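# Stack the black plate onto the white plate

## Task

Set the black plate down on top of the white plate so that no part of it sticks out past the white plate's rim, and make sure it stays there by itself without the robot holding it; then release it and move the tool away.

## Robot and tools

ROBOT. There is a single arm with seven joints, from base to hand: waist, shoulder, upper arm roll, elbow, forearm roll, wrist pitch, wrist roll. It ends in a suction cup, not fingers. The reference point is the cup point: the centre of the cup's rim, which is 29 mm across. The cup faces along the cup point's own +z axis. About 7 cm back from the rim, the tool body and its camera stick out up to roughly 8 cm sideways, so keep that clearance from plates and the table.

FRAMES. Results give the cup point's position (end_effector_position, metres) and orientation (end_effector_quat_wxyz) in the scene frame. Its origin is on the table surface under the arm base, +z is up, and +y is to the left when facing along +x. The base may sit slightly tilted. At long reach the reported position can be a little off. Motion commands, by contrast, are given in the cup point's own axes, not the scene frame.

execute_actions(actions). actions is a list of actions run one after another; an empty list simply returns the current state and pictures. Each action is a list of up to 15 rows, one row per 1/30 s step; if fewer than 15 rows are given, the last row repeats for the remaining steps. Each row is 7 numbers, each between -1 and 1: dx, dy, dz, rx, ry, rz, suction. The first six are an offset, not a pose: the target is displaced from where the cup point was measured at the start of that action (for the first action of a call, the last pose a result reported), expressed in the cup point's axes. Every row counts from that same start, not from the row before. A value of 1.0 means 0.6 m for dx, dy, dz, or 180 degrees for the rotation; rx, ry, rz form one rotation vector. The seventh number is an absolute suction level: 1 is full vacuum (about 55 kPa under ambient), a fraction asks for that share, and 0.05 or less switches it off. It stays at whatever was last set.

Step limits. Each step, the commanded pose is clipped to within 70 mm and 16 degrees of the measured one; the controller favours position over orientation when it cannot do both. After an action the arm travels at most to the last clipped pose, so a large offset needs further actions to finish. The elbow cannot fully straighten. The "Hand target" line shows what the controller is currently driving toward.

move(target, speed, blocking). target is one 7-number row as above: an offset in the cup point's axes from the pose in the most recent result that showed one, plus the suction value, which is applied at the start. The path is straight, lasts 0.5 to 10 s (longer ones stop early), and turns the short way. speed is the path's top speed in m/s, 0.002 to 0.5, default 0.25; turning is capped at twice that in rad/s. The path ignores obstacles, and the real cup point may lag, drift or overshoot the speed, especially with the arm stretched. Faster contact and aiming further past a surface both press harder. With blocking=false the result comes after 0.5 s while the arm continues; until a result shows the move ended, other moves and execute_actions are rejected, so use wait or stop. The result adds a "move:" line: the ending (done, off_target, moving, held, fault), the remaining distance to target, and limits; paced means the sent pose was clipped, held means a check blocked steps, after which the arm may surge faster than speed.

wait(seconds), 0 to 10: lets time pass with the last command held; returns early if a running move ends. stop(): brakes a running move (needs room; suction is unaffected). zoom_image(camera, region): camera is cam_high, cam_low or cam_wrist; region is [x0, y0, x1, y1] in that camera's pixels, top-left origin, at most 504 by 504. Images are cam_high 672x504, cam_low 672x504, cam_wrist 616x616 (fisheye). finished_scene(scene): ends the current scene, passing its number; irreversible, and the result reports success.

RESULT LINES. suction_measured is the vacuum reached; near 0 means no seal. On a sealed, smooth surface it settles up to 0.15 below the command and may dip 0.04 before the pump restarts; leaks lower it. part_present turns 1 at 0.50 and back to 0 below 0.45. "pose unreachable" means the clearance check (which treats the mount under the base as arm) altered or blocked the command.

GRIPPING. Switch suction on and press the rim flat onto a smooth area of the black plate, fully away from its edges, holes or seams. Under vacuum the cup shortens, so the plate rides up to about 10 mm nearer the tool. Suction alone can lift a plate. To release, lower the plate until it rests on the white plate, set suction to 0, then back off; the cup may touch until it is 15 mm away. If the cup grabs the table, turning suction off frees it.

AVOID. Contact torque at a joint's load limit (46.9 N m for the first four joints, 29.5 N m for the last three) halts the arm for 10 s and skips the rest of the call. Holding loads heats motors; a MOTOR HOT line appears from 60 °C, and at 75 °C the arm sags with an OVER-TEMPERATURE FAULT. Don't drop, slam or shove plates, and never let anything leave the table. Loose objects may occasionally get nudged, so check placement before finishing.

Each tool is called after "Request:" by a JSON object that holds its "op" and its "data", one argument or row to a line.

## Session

Request:
{"op": "execute_actions", "data": {
  "actions": []
}}

Scene clock: 0.00 s.
end_effector_position=(+0.4518, -0.0063, +0.2200) suction_measured=0.00 part_present=0 end_effector_quat_wxyz=(-0.003, +0.002, +1.000, +0.007)
Joint positions: [-0.056  0.432  0.001  1.655  0.     1.055  3.089]
Joint velocities: [-0.     0.001 -0.     0.     0.    -0.001 -0.   ]
Motor temperatures (°C, as the motors report them): [30 28 28 28 39 42 37]
Hand target: +0.452, -0.006, +0.220; -0.003, +0.002, +1.000, +0.007
camera_calibration (this result's frames):
cam_wrist: T_world_to_cam=[[0.0809388, -0.988162, -0.130324, 0.00184728], [-0.921677, -0.123976, 0.367615, 0.348635], [-0.379421, 0.0903628, -0.920801, 0.475114], [0, 0, 0, 1]] pos_world=[0.501448, 0.00211533, 0.309562]

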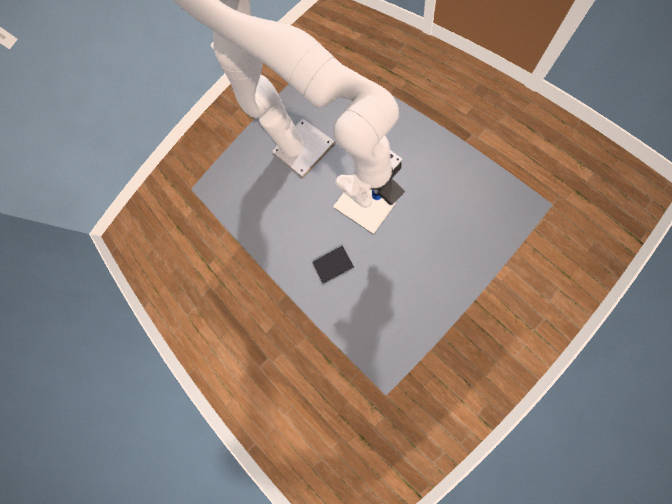

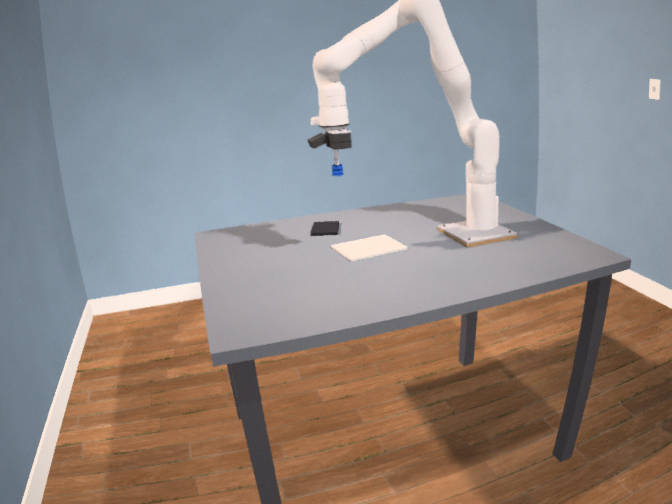

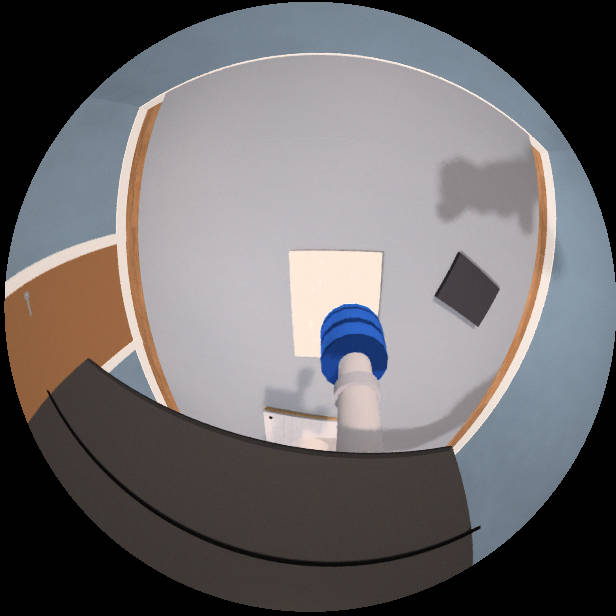

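Request:
{"op": "zoom_image", "data": {
  "camera": "cam_high",
  "region": [290, 180, 420, 300]
}}

Request:
{"op": "zoom_image", "data": {
  "camera": "cam_low",
  "region": [300, 200, 420, 280]
}}

Region (290, 180, 420, 300) of cam_high's 672x504 image, scaled by 3.877, with more detail than that image has; it fills the top 465 rows of this view, and the rest is white.

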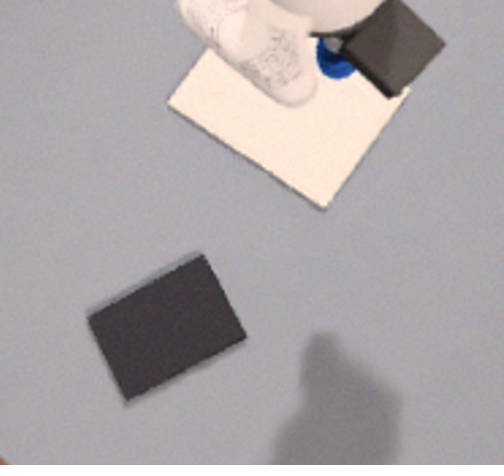

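Region (300, 200, 420, 280) of cam_low's 672x504 image, scaled by 4.200, with more detail than that image has.

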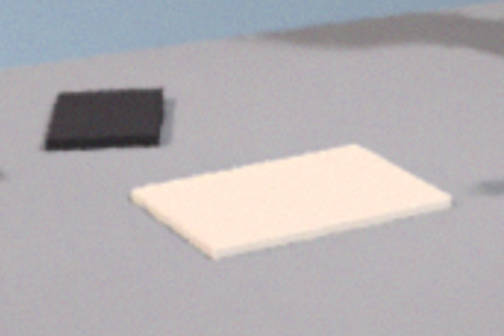

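Request:
{"op": "move", "data": {
  "target": [0.009,-0.368,0.32,0,0,0,0],
  "speed": 0.35
}}

Request:
{"op": "move", "data": {
  "target": [0,0,0.032,0,0,0,1],
  "speed": 0.03
}}

Request:
{"op": "wait", "data": {
  "seconds": 1
}}

Scene clock: 11.43 s.
end_effector_position=(+0.4438, -0.2244, +0.0248) suction_measured=0.00 part_present=0 end_effector_quat_wxyz=(-0.003, +0.002, +1.000, +0.007)
Joint positions: [ 0.393  0.821  0.028  1.679 -0.033  0.641  3.583]
Joint velocities: [ 0.003  0.003  0.    -0.001 -0.001  0.     0.001]
Motor temperatures (°C, as the motors report them): [30 28 28 28 39 42 37]
Hand target: +0.444, -0.224, +0.025; -0.003, +0.002, +1.000, +0.007
Off the commanded pose: 0.000 m, 0 deg.
move: done
camera_calibration (this result's frames):
cam_wrist: T_world_to_cam=[[0.0814572, -0.98817, -0.129945, -0.23871], [-0.921626, -0.124315, 0.367628, 0.385876], [-0.379433, 0.0898149, -0.92085, 0.31198], [0, 0, 0, 1]] pos_world=[0.493454, -0.215937, 0.114409]

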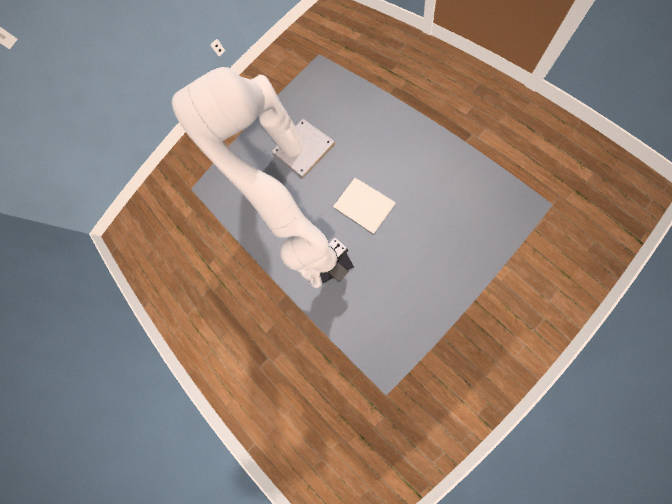

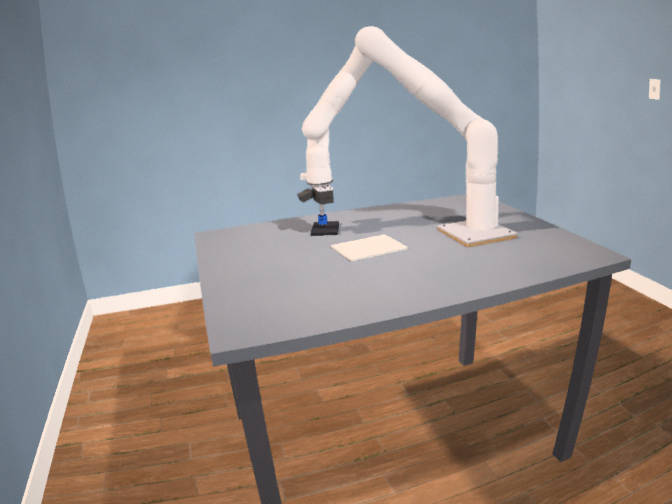

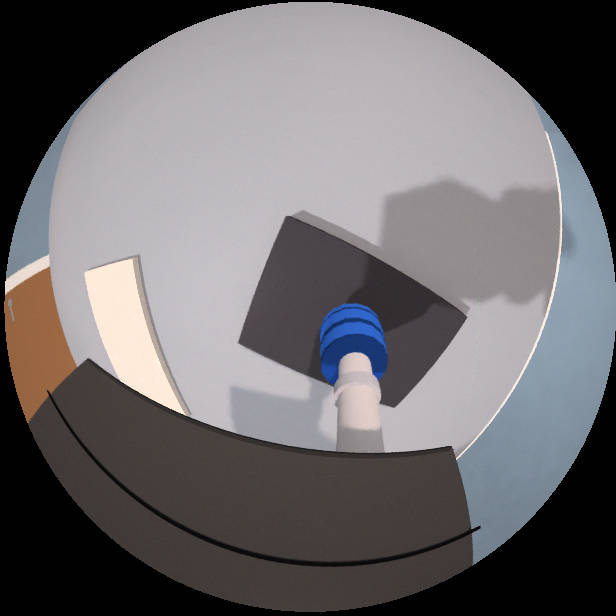

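Scene clock: 12.33 s.
end_effector_position=(+0.4436, -0.2241, +0.0056) suction_measured=0.53 part_present=1 end_effector_quat_wxyz=(-0.003, +0.002, +1.000, +0.007)
Joint positions: [ 0.394  0.859  0.026  1.683 -0.033  0.6    3.583]
Joint velocities: [-0.     0.003 -0.     0.001  0.003 -0.001  0.   ]
Motor temperatures (°C, as the motors report them): [30 28 28 28 39 42 37]
Hand target: +0.444, -0.224, +0.006; -0.003, +0.002, +1.000, +0.007
Off the commanded pose: 0.000 m, 0 deg.
move: done
camera_calibration (this result's frames):
cam_wrist: T_world_to_cam=[[0.0814567, -0.988145, -0.130133, -0.240842], [-0.921502, -0.124414, 0.367907, 0.392712], [-0.379736, 0.0899497, -0.920711, 0.294261], [0, 0, 0, 1]] pos_world=[0.493245, -0.215597, 0.0951063]

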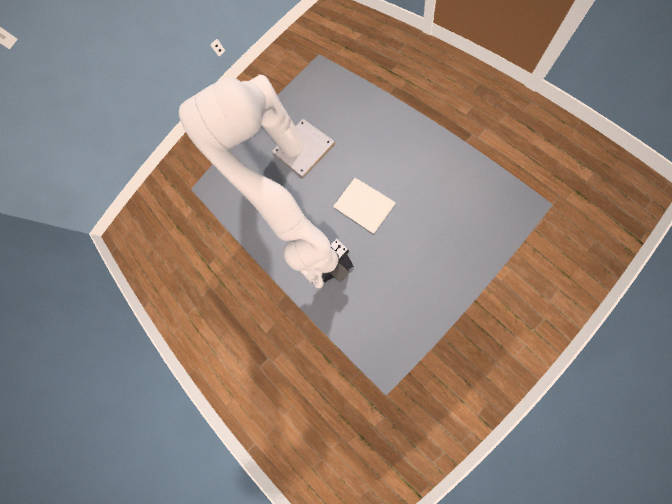

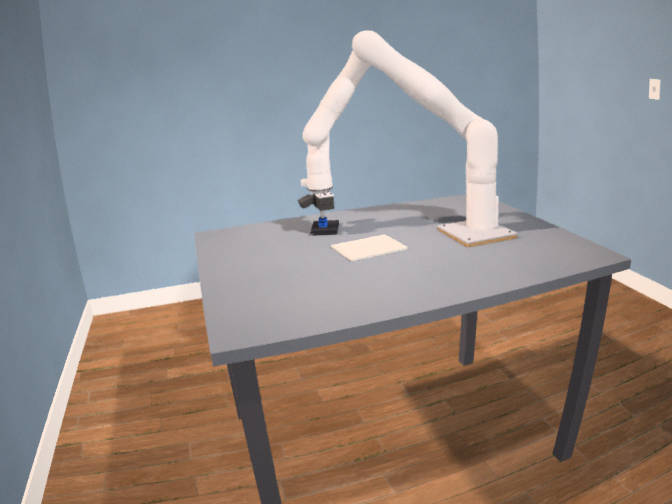

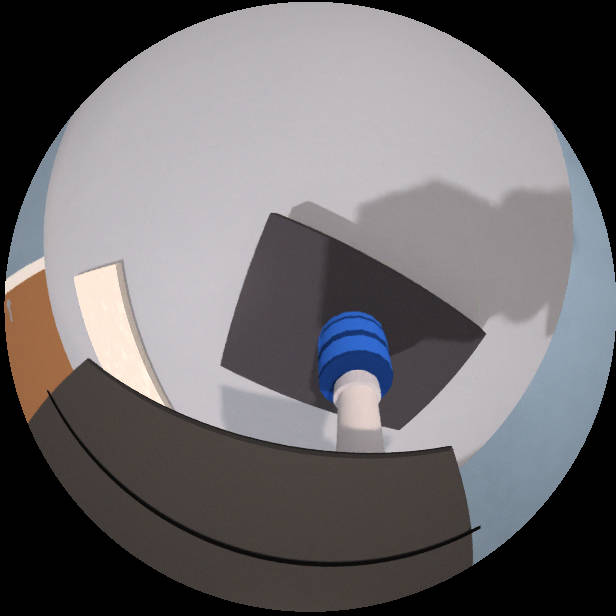

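Scene clock: 13.33 s.
end_effector_position=(+0.4437, -0.2241, +0.0056) suction_measured=0.98 part_present=1 end_effector_quat_wxyz=(-0.003, +0.002, +1.000, +0.007)
Joint positions: [ 0.394  0.859  0.026  1.682 -0.033  0.6    3.583]
Joint velocities: [-0.     0.003 -0.     0.     0.001  0.002 -0.   ]
Motor temperatures (°C, as the motors report them): [30 28 28 28 39 42 37]
Hand target: +0.444, -0.224, +0.006; -0.003, +0.002, +1.000, +0.007
Off the commanded pose: 0.000 m, 0 deg.
wait: 1.00 s; at rest by 0.17 s
camera_calibration (this result's frames):
cam_wrist: T_world_to_cam=[[0.0814782, -0.988169, -0.129938, -0.240943], [-0.921628, -0.124331, 0.367619, 0.39288], [-0.379425, 0.0898014, -0.920854, 0.294215], [0, 0, 0, 1]] pos_world=[0.493353, -0.215666, 0.0951918]

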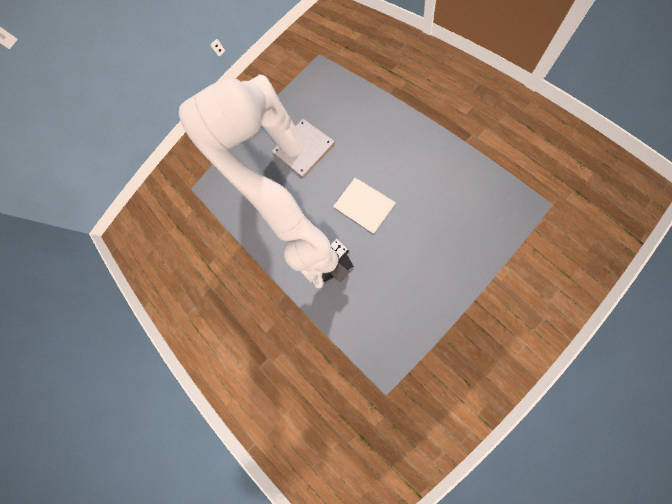

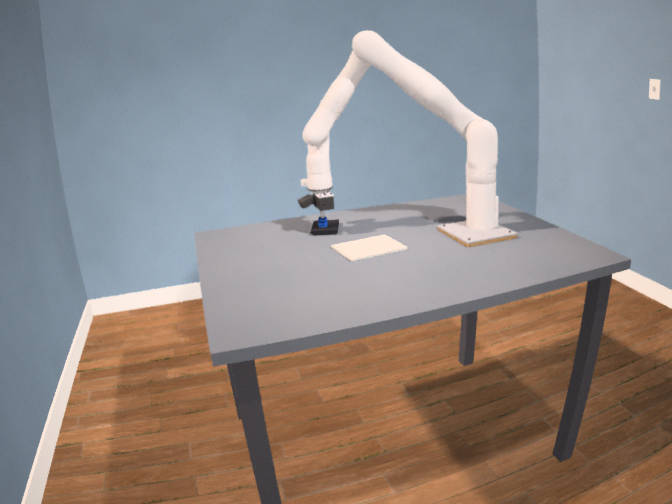

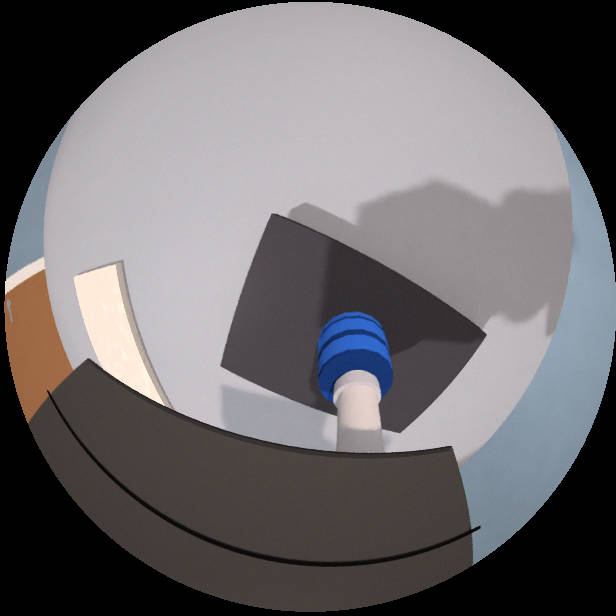

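Request:
{"op": "move", "data": {
  "target": [0,0,-0.04,0,0,0,1],
  "speed": 0.1
}}

Request:
{"op": "move", "data": {
  "target": [0.105,0.375,0.005,0,0,0.35,1],
  "speed": 0.35
}}

Request:
{"op": "move", "data": {
  "target": [0,0,0.027,0,0,0,1],
  "speed": 0.03
}}

Scene clock: 17.87 s.
end_effector_position=(+0.4438, -0.2244, +0.0295) suction_measured=0.98 part_present=1 end_effector_quat_wxyz=(-0.003, +0.002, +1.000, +0.007)
Joint positions: [ 0.392  0.813  0.028  1.678 -0.033  0.651  3.583]
Joint velocities: [-0.    -0.004  0.    -0.     0.     0.002 -0.   ]
Motor temperatures (°C, as the motors report them): [30 29 28 28 39 42 37]
Hand target: +0.444, -0.224, +0.030; -0.003, +0.002, +1.000, +0.007
Off the commanded pose: 0.000 m, 0 deg.
move: done
camera_calibration (this result's frames):
cam_wrist: T_world_to_cam=[[0.0814008, -0.988157, -0.130076, -0.238122], [-0.921536, -0.124335, 0.367849, 0.384089], [-0.379665, 0.0899264, -0.920743, 0.316334], [0, 0, 0, 1]] pos_world=[0.493436, -0.215994, 0.119002]

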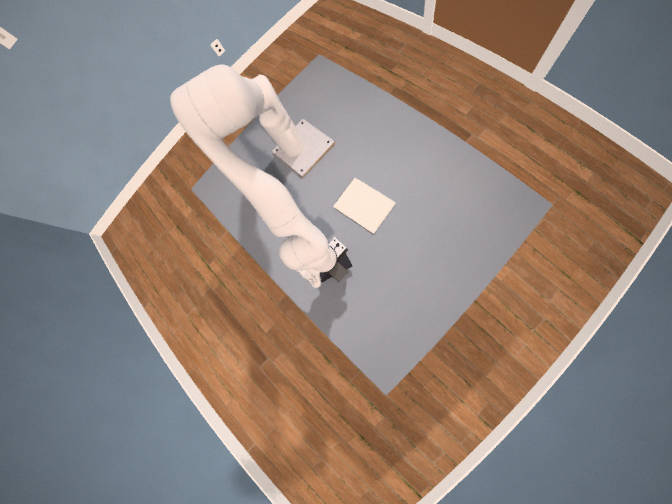

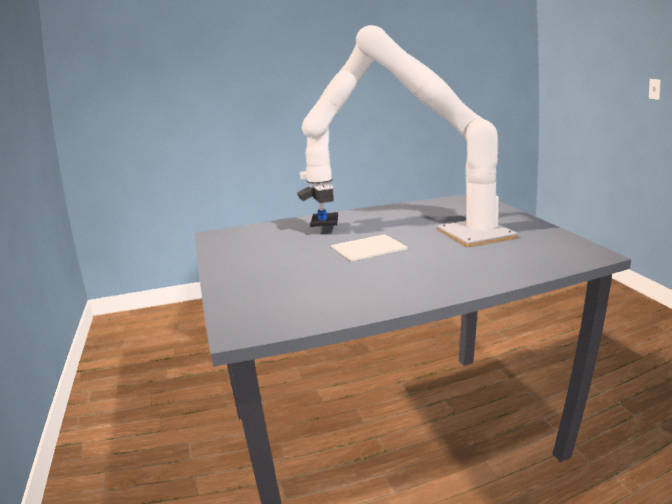

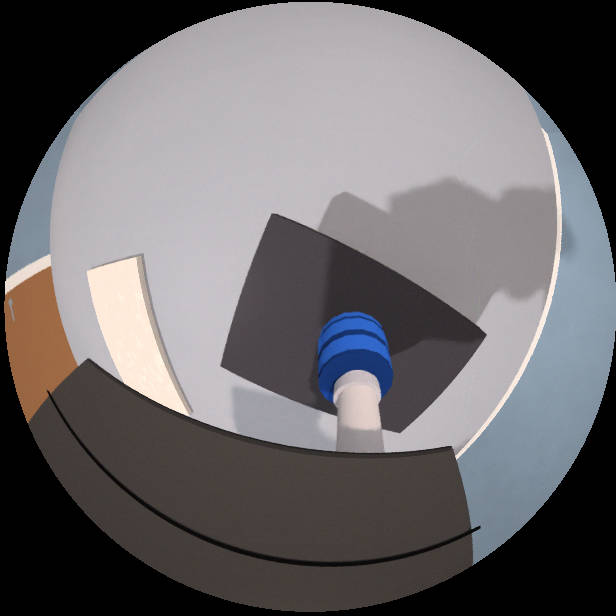

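Scene clock: 19.93 s.
end_effector_position=(+0.3825, +0.0008, +0.0300) suction_measured=0.98 part_present=1 end_effector_quat_wxyz=(-0.006, +0.525, +0.851, +0.005)
Joint positions: [-0.289  0.702  0.302  2.088 -0.493  0.418  2.444]
Joint velocities: [-0.021  0.     0.002 -0.001  0.004  0.001 -0.011]
Motor temperatures (°C, as the motors report them): [30 29 28 28 39 42 37]
Hand target: +0.383, +0.002, +0.030; -0.006, +0.524, +0.852, +0.005
Off the commanded pose: 0.001 m, 0 deg.
move: done
camera_calibration (this result's frames):
cam_wrist: T_world_to_cam=[[-0.846075, -0.519628, -0.118925, 0.343601], [-0.522475, 0.764122, 0.378336, 0.201811], [-0.105721, 0.382236, -0.917997, 0.168258], [0, 0, 0, 1]] pos_world=[0.413942, -0.0399774, 0.118971]

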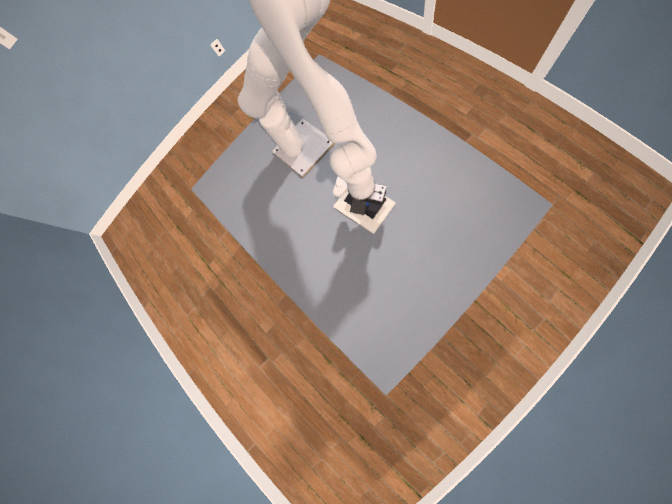

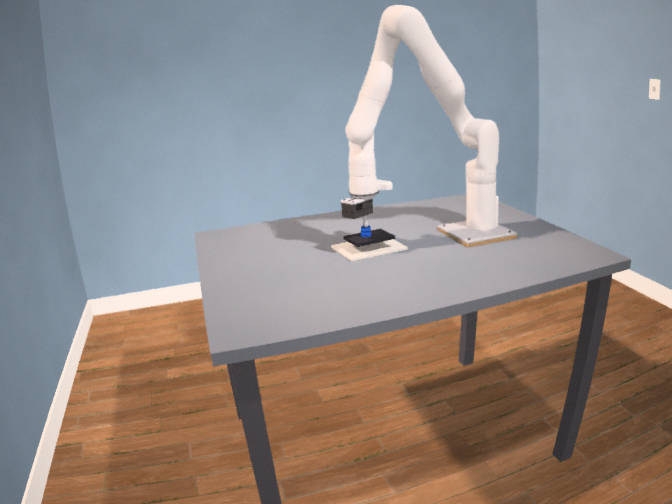

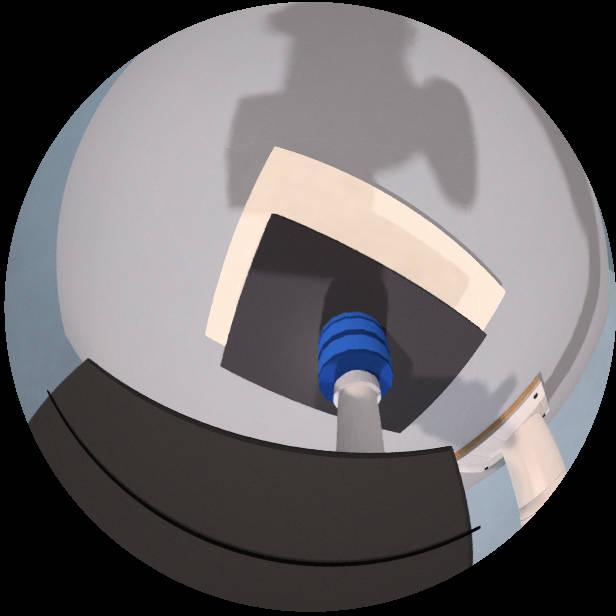

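Scene clock: 20.73 s.
end_effector_position=(+0.3826, +0.0012, +0.0140) suction_measured=0.98 part_present=1 end_effector_quat_wxyz=(-0.006, +0.525, +0.851, +0.005)
Joint positions: [-0.265  0.739  0.267  2.091 -0.513  0.372  2.462]
Joint velocities: [ 0.004  0.005 -0.002  0.    -0.002 -0.002  0.002]
Motor temperatures (°C, as the motors report them): [30 29 28 28 39 42 37]
Hand target: +0.382, +0.001, +0.014; -0.006, +0.525, +0.851, +0.005
Off the commanded pose: 0.000 m, 0 deg.
move: done
camera_calibration (this result's frames):
cam_wrist: T_world_to_cam=[[-0.845877, -0.519866, -0.119294, 0.341845], [-0.522837, 0.763914, 0.378254, 0.207716], [-0.105511, 0.382328, -0.917983, 0.153312], [0, 0, 0, 1]] pos_world=[0.413937, -0.0395795, 0.102948]

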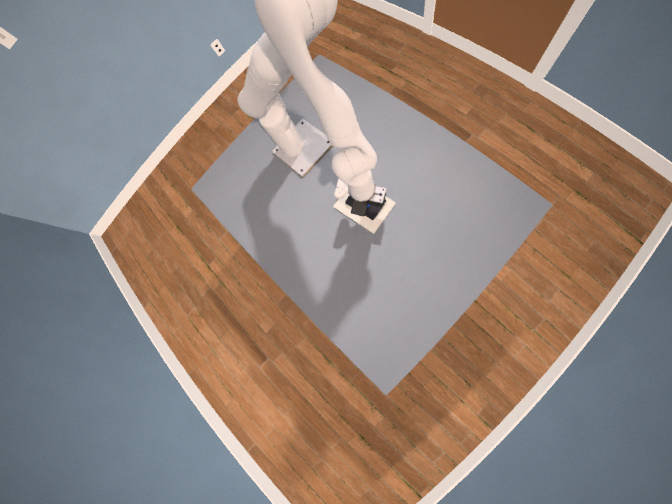

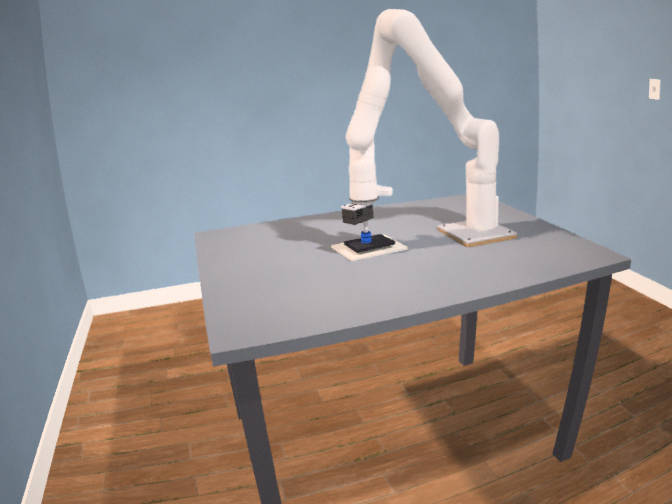

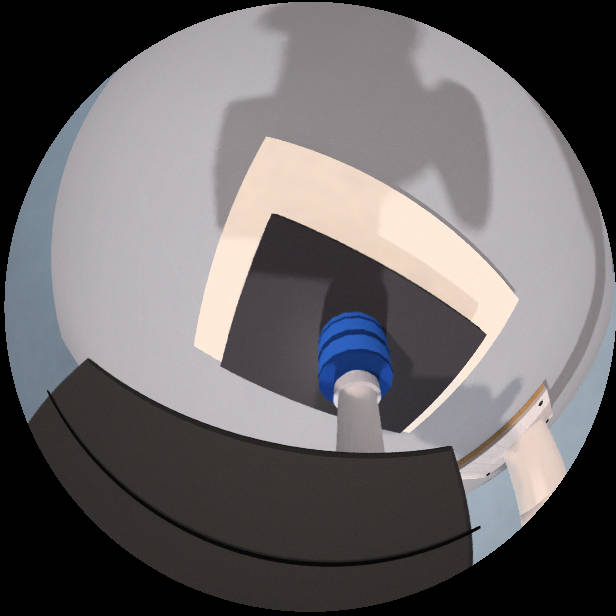

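Request:
{"op": "move", "data": {
  "target": [-0.014,-0.002,0.006,0,0,0,1],
  "speed": 0.03
}}

Request:
{"op": "zoom_image", "data": {
  "camera": "cam_low",
  "region": [320, 210, 420, 270]
}}

Scene clock: 25.00 s.
end_effector_position=(+0.3852, -0.0066, +0.0103) suction_measured=0.98 part_present=1 end_effector_quat_wxyz=(-0.006, +0.525, +0.851, +0.005)
Joint positions: [-0.239  0.75   0.26   2.083 -0.51   0.368  2.48 ]
Joint velocities: [ 0.005  0.002 -0.001 -0.001 -0.     0.     0.002]
Motor temperatures (°C, as the motors report them): [30 29 28 28 39 42 37]
Hand target: +0.385, -0.007, +0.010; -0.006, +0.525, +0.851, +0.005
Off the commanded pose: 0.000 m, 0 deg.
move: done
camera_calibration (this result's frames):
cam_wrist: T_world_to_cam=[[-0.845674, -0.520171, -0.119406, 0.33953], [-0.523165, 0.763733, 0.378166, 0.216601], [-0.105516, 0.382274, -0.918005, 0.15323], [0, 0, 0, 1]] pos_world=[0.416618, -0.0473876, 0.0992967]

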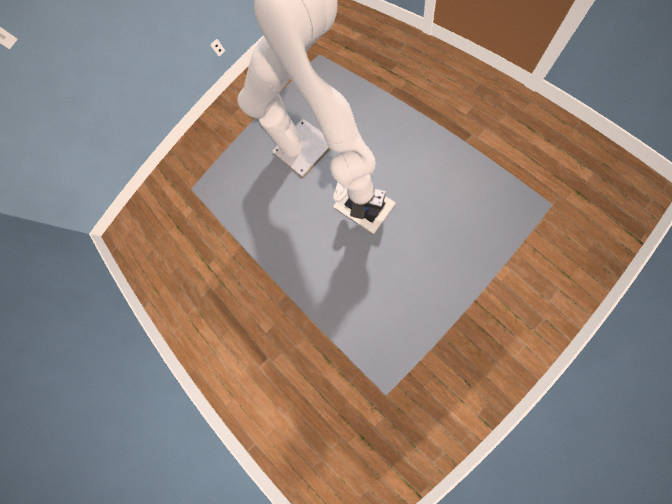

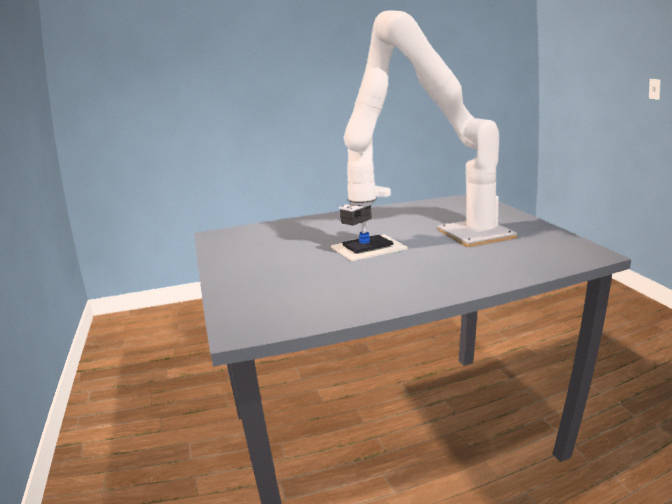

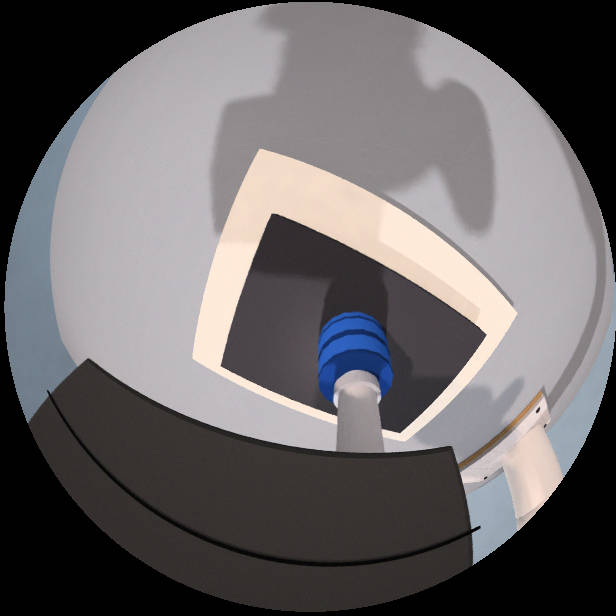

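Region (320, 210, 420, 270) of cam_low's 672x504 image, scaled by 5.040, with more detail than that image has; it fills the top 302 rows of this view, and the rest is white.

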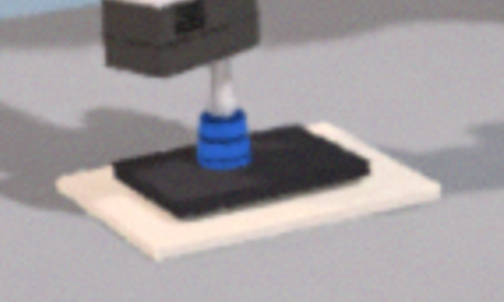

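Request:
{"op": "move", "data": {
  "target": [0,0,0.005,0,0,0,1],
  "speed": 0.02
}}

Request:
{"op": "execute_actions", "data": {
  "actions": [
    [[0,0,0,0,0,0,0]]
  ]
}}

Request:
{"op": "move", "data": {
  "target": [0,0,-0.18,0,0,0,0]
}}

Scene clock: 28.07 s.
end_effector_position=(+0.3853, -0.0066, +0.0074) suction_measured=0.98 part_present=1 end_effector_quat_wxyz=(-0.006, +0.525, +0.851, +0.005)
Joint positions: [-0.235  0.757  0.254  2.083 -0.514  0.36   2.482]
Joint velocities: [ 0.001  0.003  0.001  0.001 -0.    -0.001  0.   ]
Motor temperatures (°C, as the motors report them): [30 29 28 28 39 42 37]
Hand target: +0.385, -0.007, +0.007; -0.006, +0.525, +0.851, +0.005
Off the commanded pose: 0.000 m, 0 deg.
move: done
camera_calibration (this result's frames):
cam_wrist: T_world_to_cam=[[-0.845631, -0.52022, -0.119497, 0.339213], [-0.523247, 0.763691, 0.378138, 0.217697], [-0.105456, 0.382292, -0.918004, 0.150469], [0, 0, 0, 1]] pos_world=[0.416626, -0.0473107, 0.0963464]

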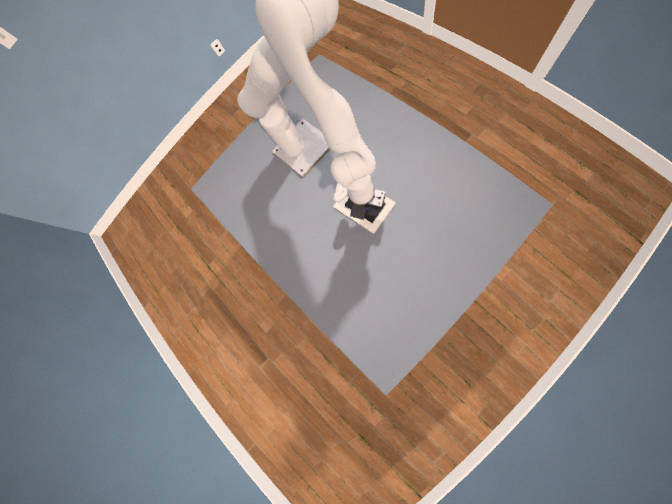

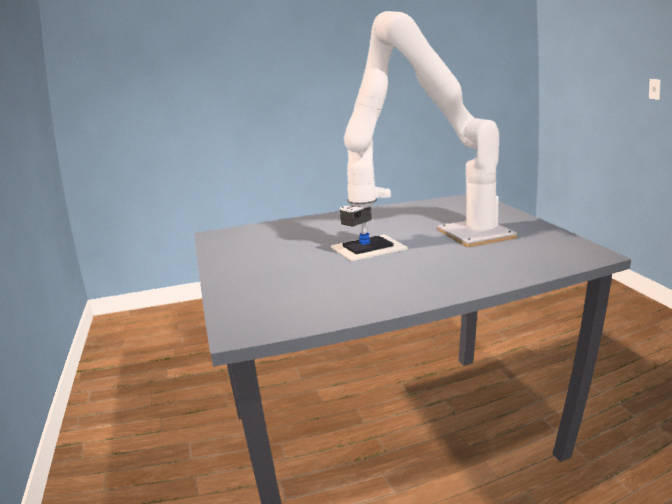

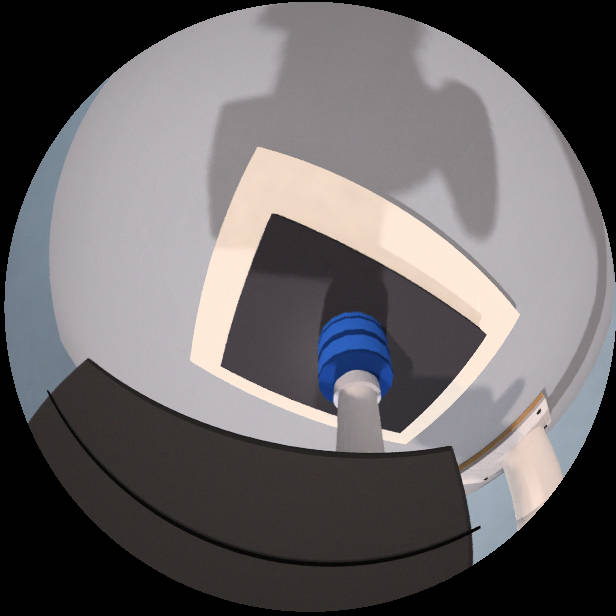

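Scene clock: 28.57 s.
end_effector_position=(+0.3857, -0.0065, +0.0081) suction_measured=0.00 part_present=0 end_effector_quat_wxyz=(-0.006, +0.525, +0.851, +0.006)
Joint positions: [-0.235  0.755  0.254  2.083 -0.514  0.361  2.482]
Joint velocities: [ 0.    -0.     0.     0.001  0.002  0.     0.   ]
Motor temperatures (°C, as the motors report them): [30 29 28 28 39 42 37]
Hand target: +0.385, -0.007, +0.007; -0.006, +0.525, +0.851, +0.005
Off the commanded pose: 0.001 m, 0 deg.
camera_calibration (this result's frames):
cam_wrist: T_world_to_cam=[[-0.845493, -0.520103, -0.120972, 0.339647], [-0.52374, 0.763542, 0.377756, 0.21774], [-0.104105, 0.382748, -0.917969, 0.150643], [0, 0, 0, 1]] pos_world=[0.416891, -0.0472608, 0.0971209]

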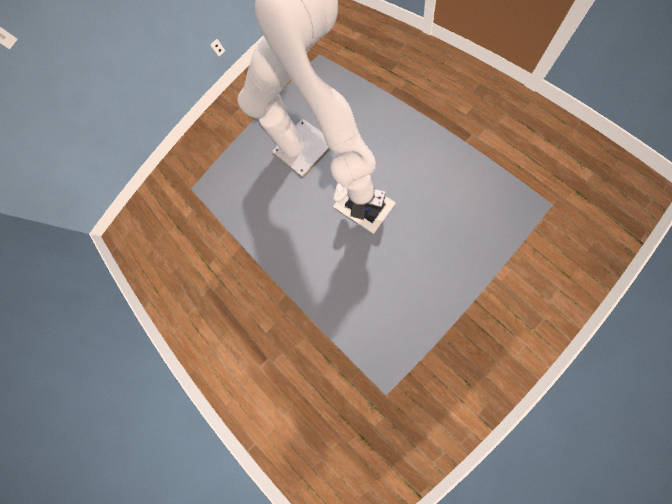

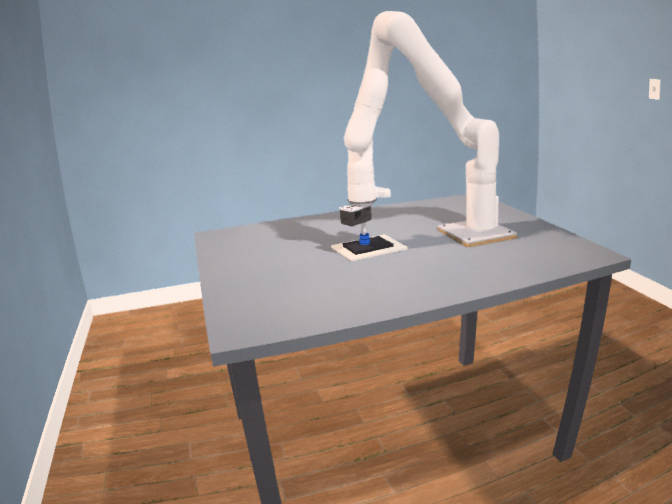

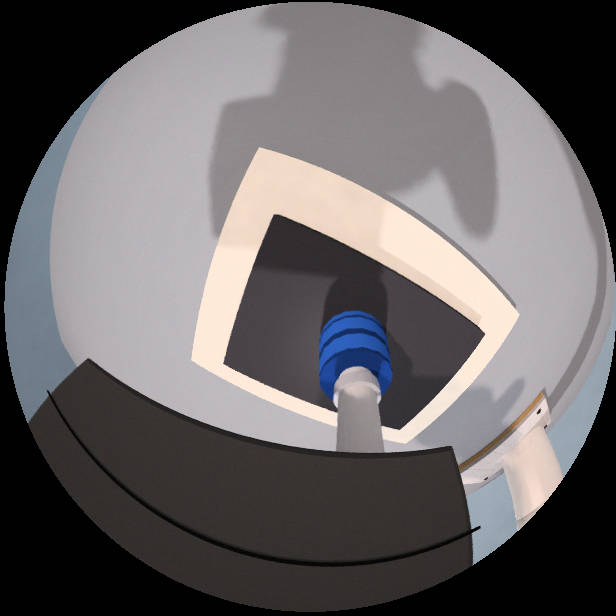

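Scene clock: 29.57 s.
end_effector_position=(+0.3859, -0.0084, +0.1161) suction_measured=0.00 part_present=0 end_effector_quat_wxyz=(-0.006, +0.525, +0.851, +0.005)
Joint positions: [-0.372  0.515  0.439  2.026 -0.346  0.67   2.335]
Joint velocities: [-0.004 -0.006 -0.001 -0.001  0.001  0.001 -0.002]
Motor temperatures (°C, as the motors report them): [30 29 28 28 39 42 37]
Hand target: +0.386, -0.008, +0.116; -0.006, +0.525, +0.851, +0.006
Off the commanded pose: 0.000 m, 0 deg.
move: done
camera_calibration (this result's frames):
cam_wrist: T_world_to_cam=[[-0.845804, -0.519746, -0.120332, 0.351948], [-0.523185, 0.763958, 0.377684, 0.178359], [-0.104371, 0.382402, -0.918082, 0.250668], [0, 0, 0, 1]] pos_world=[0.417156, -0.0491912, 0.205122]

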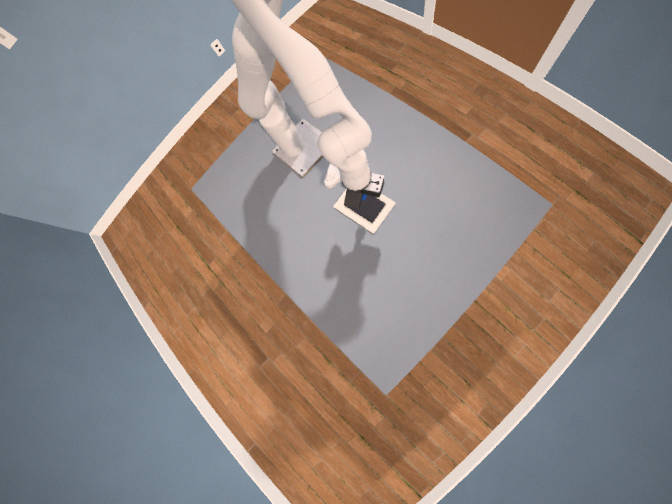

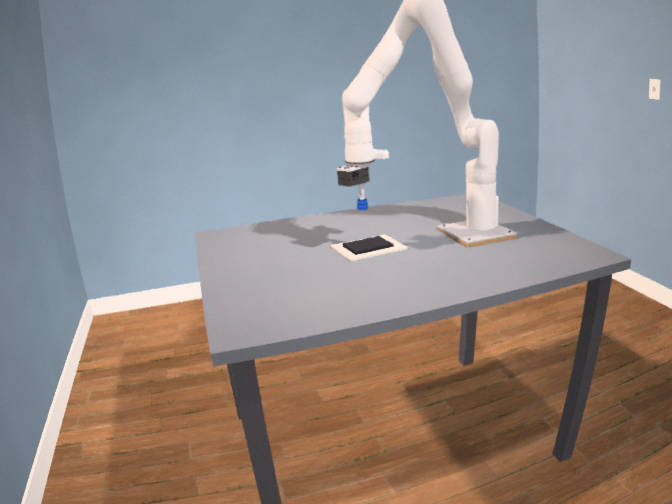

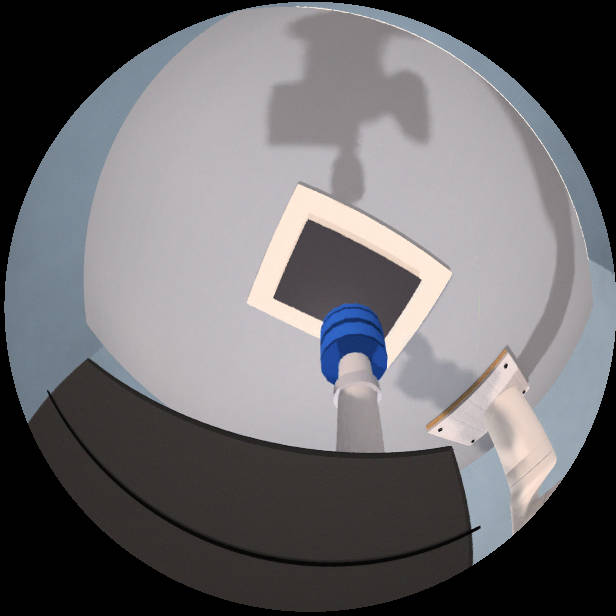

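Request:
{"op": "finished_scene", "data": {
  "scene": 2
}}

The scene is finished: the task was done.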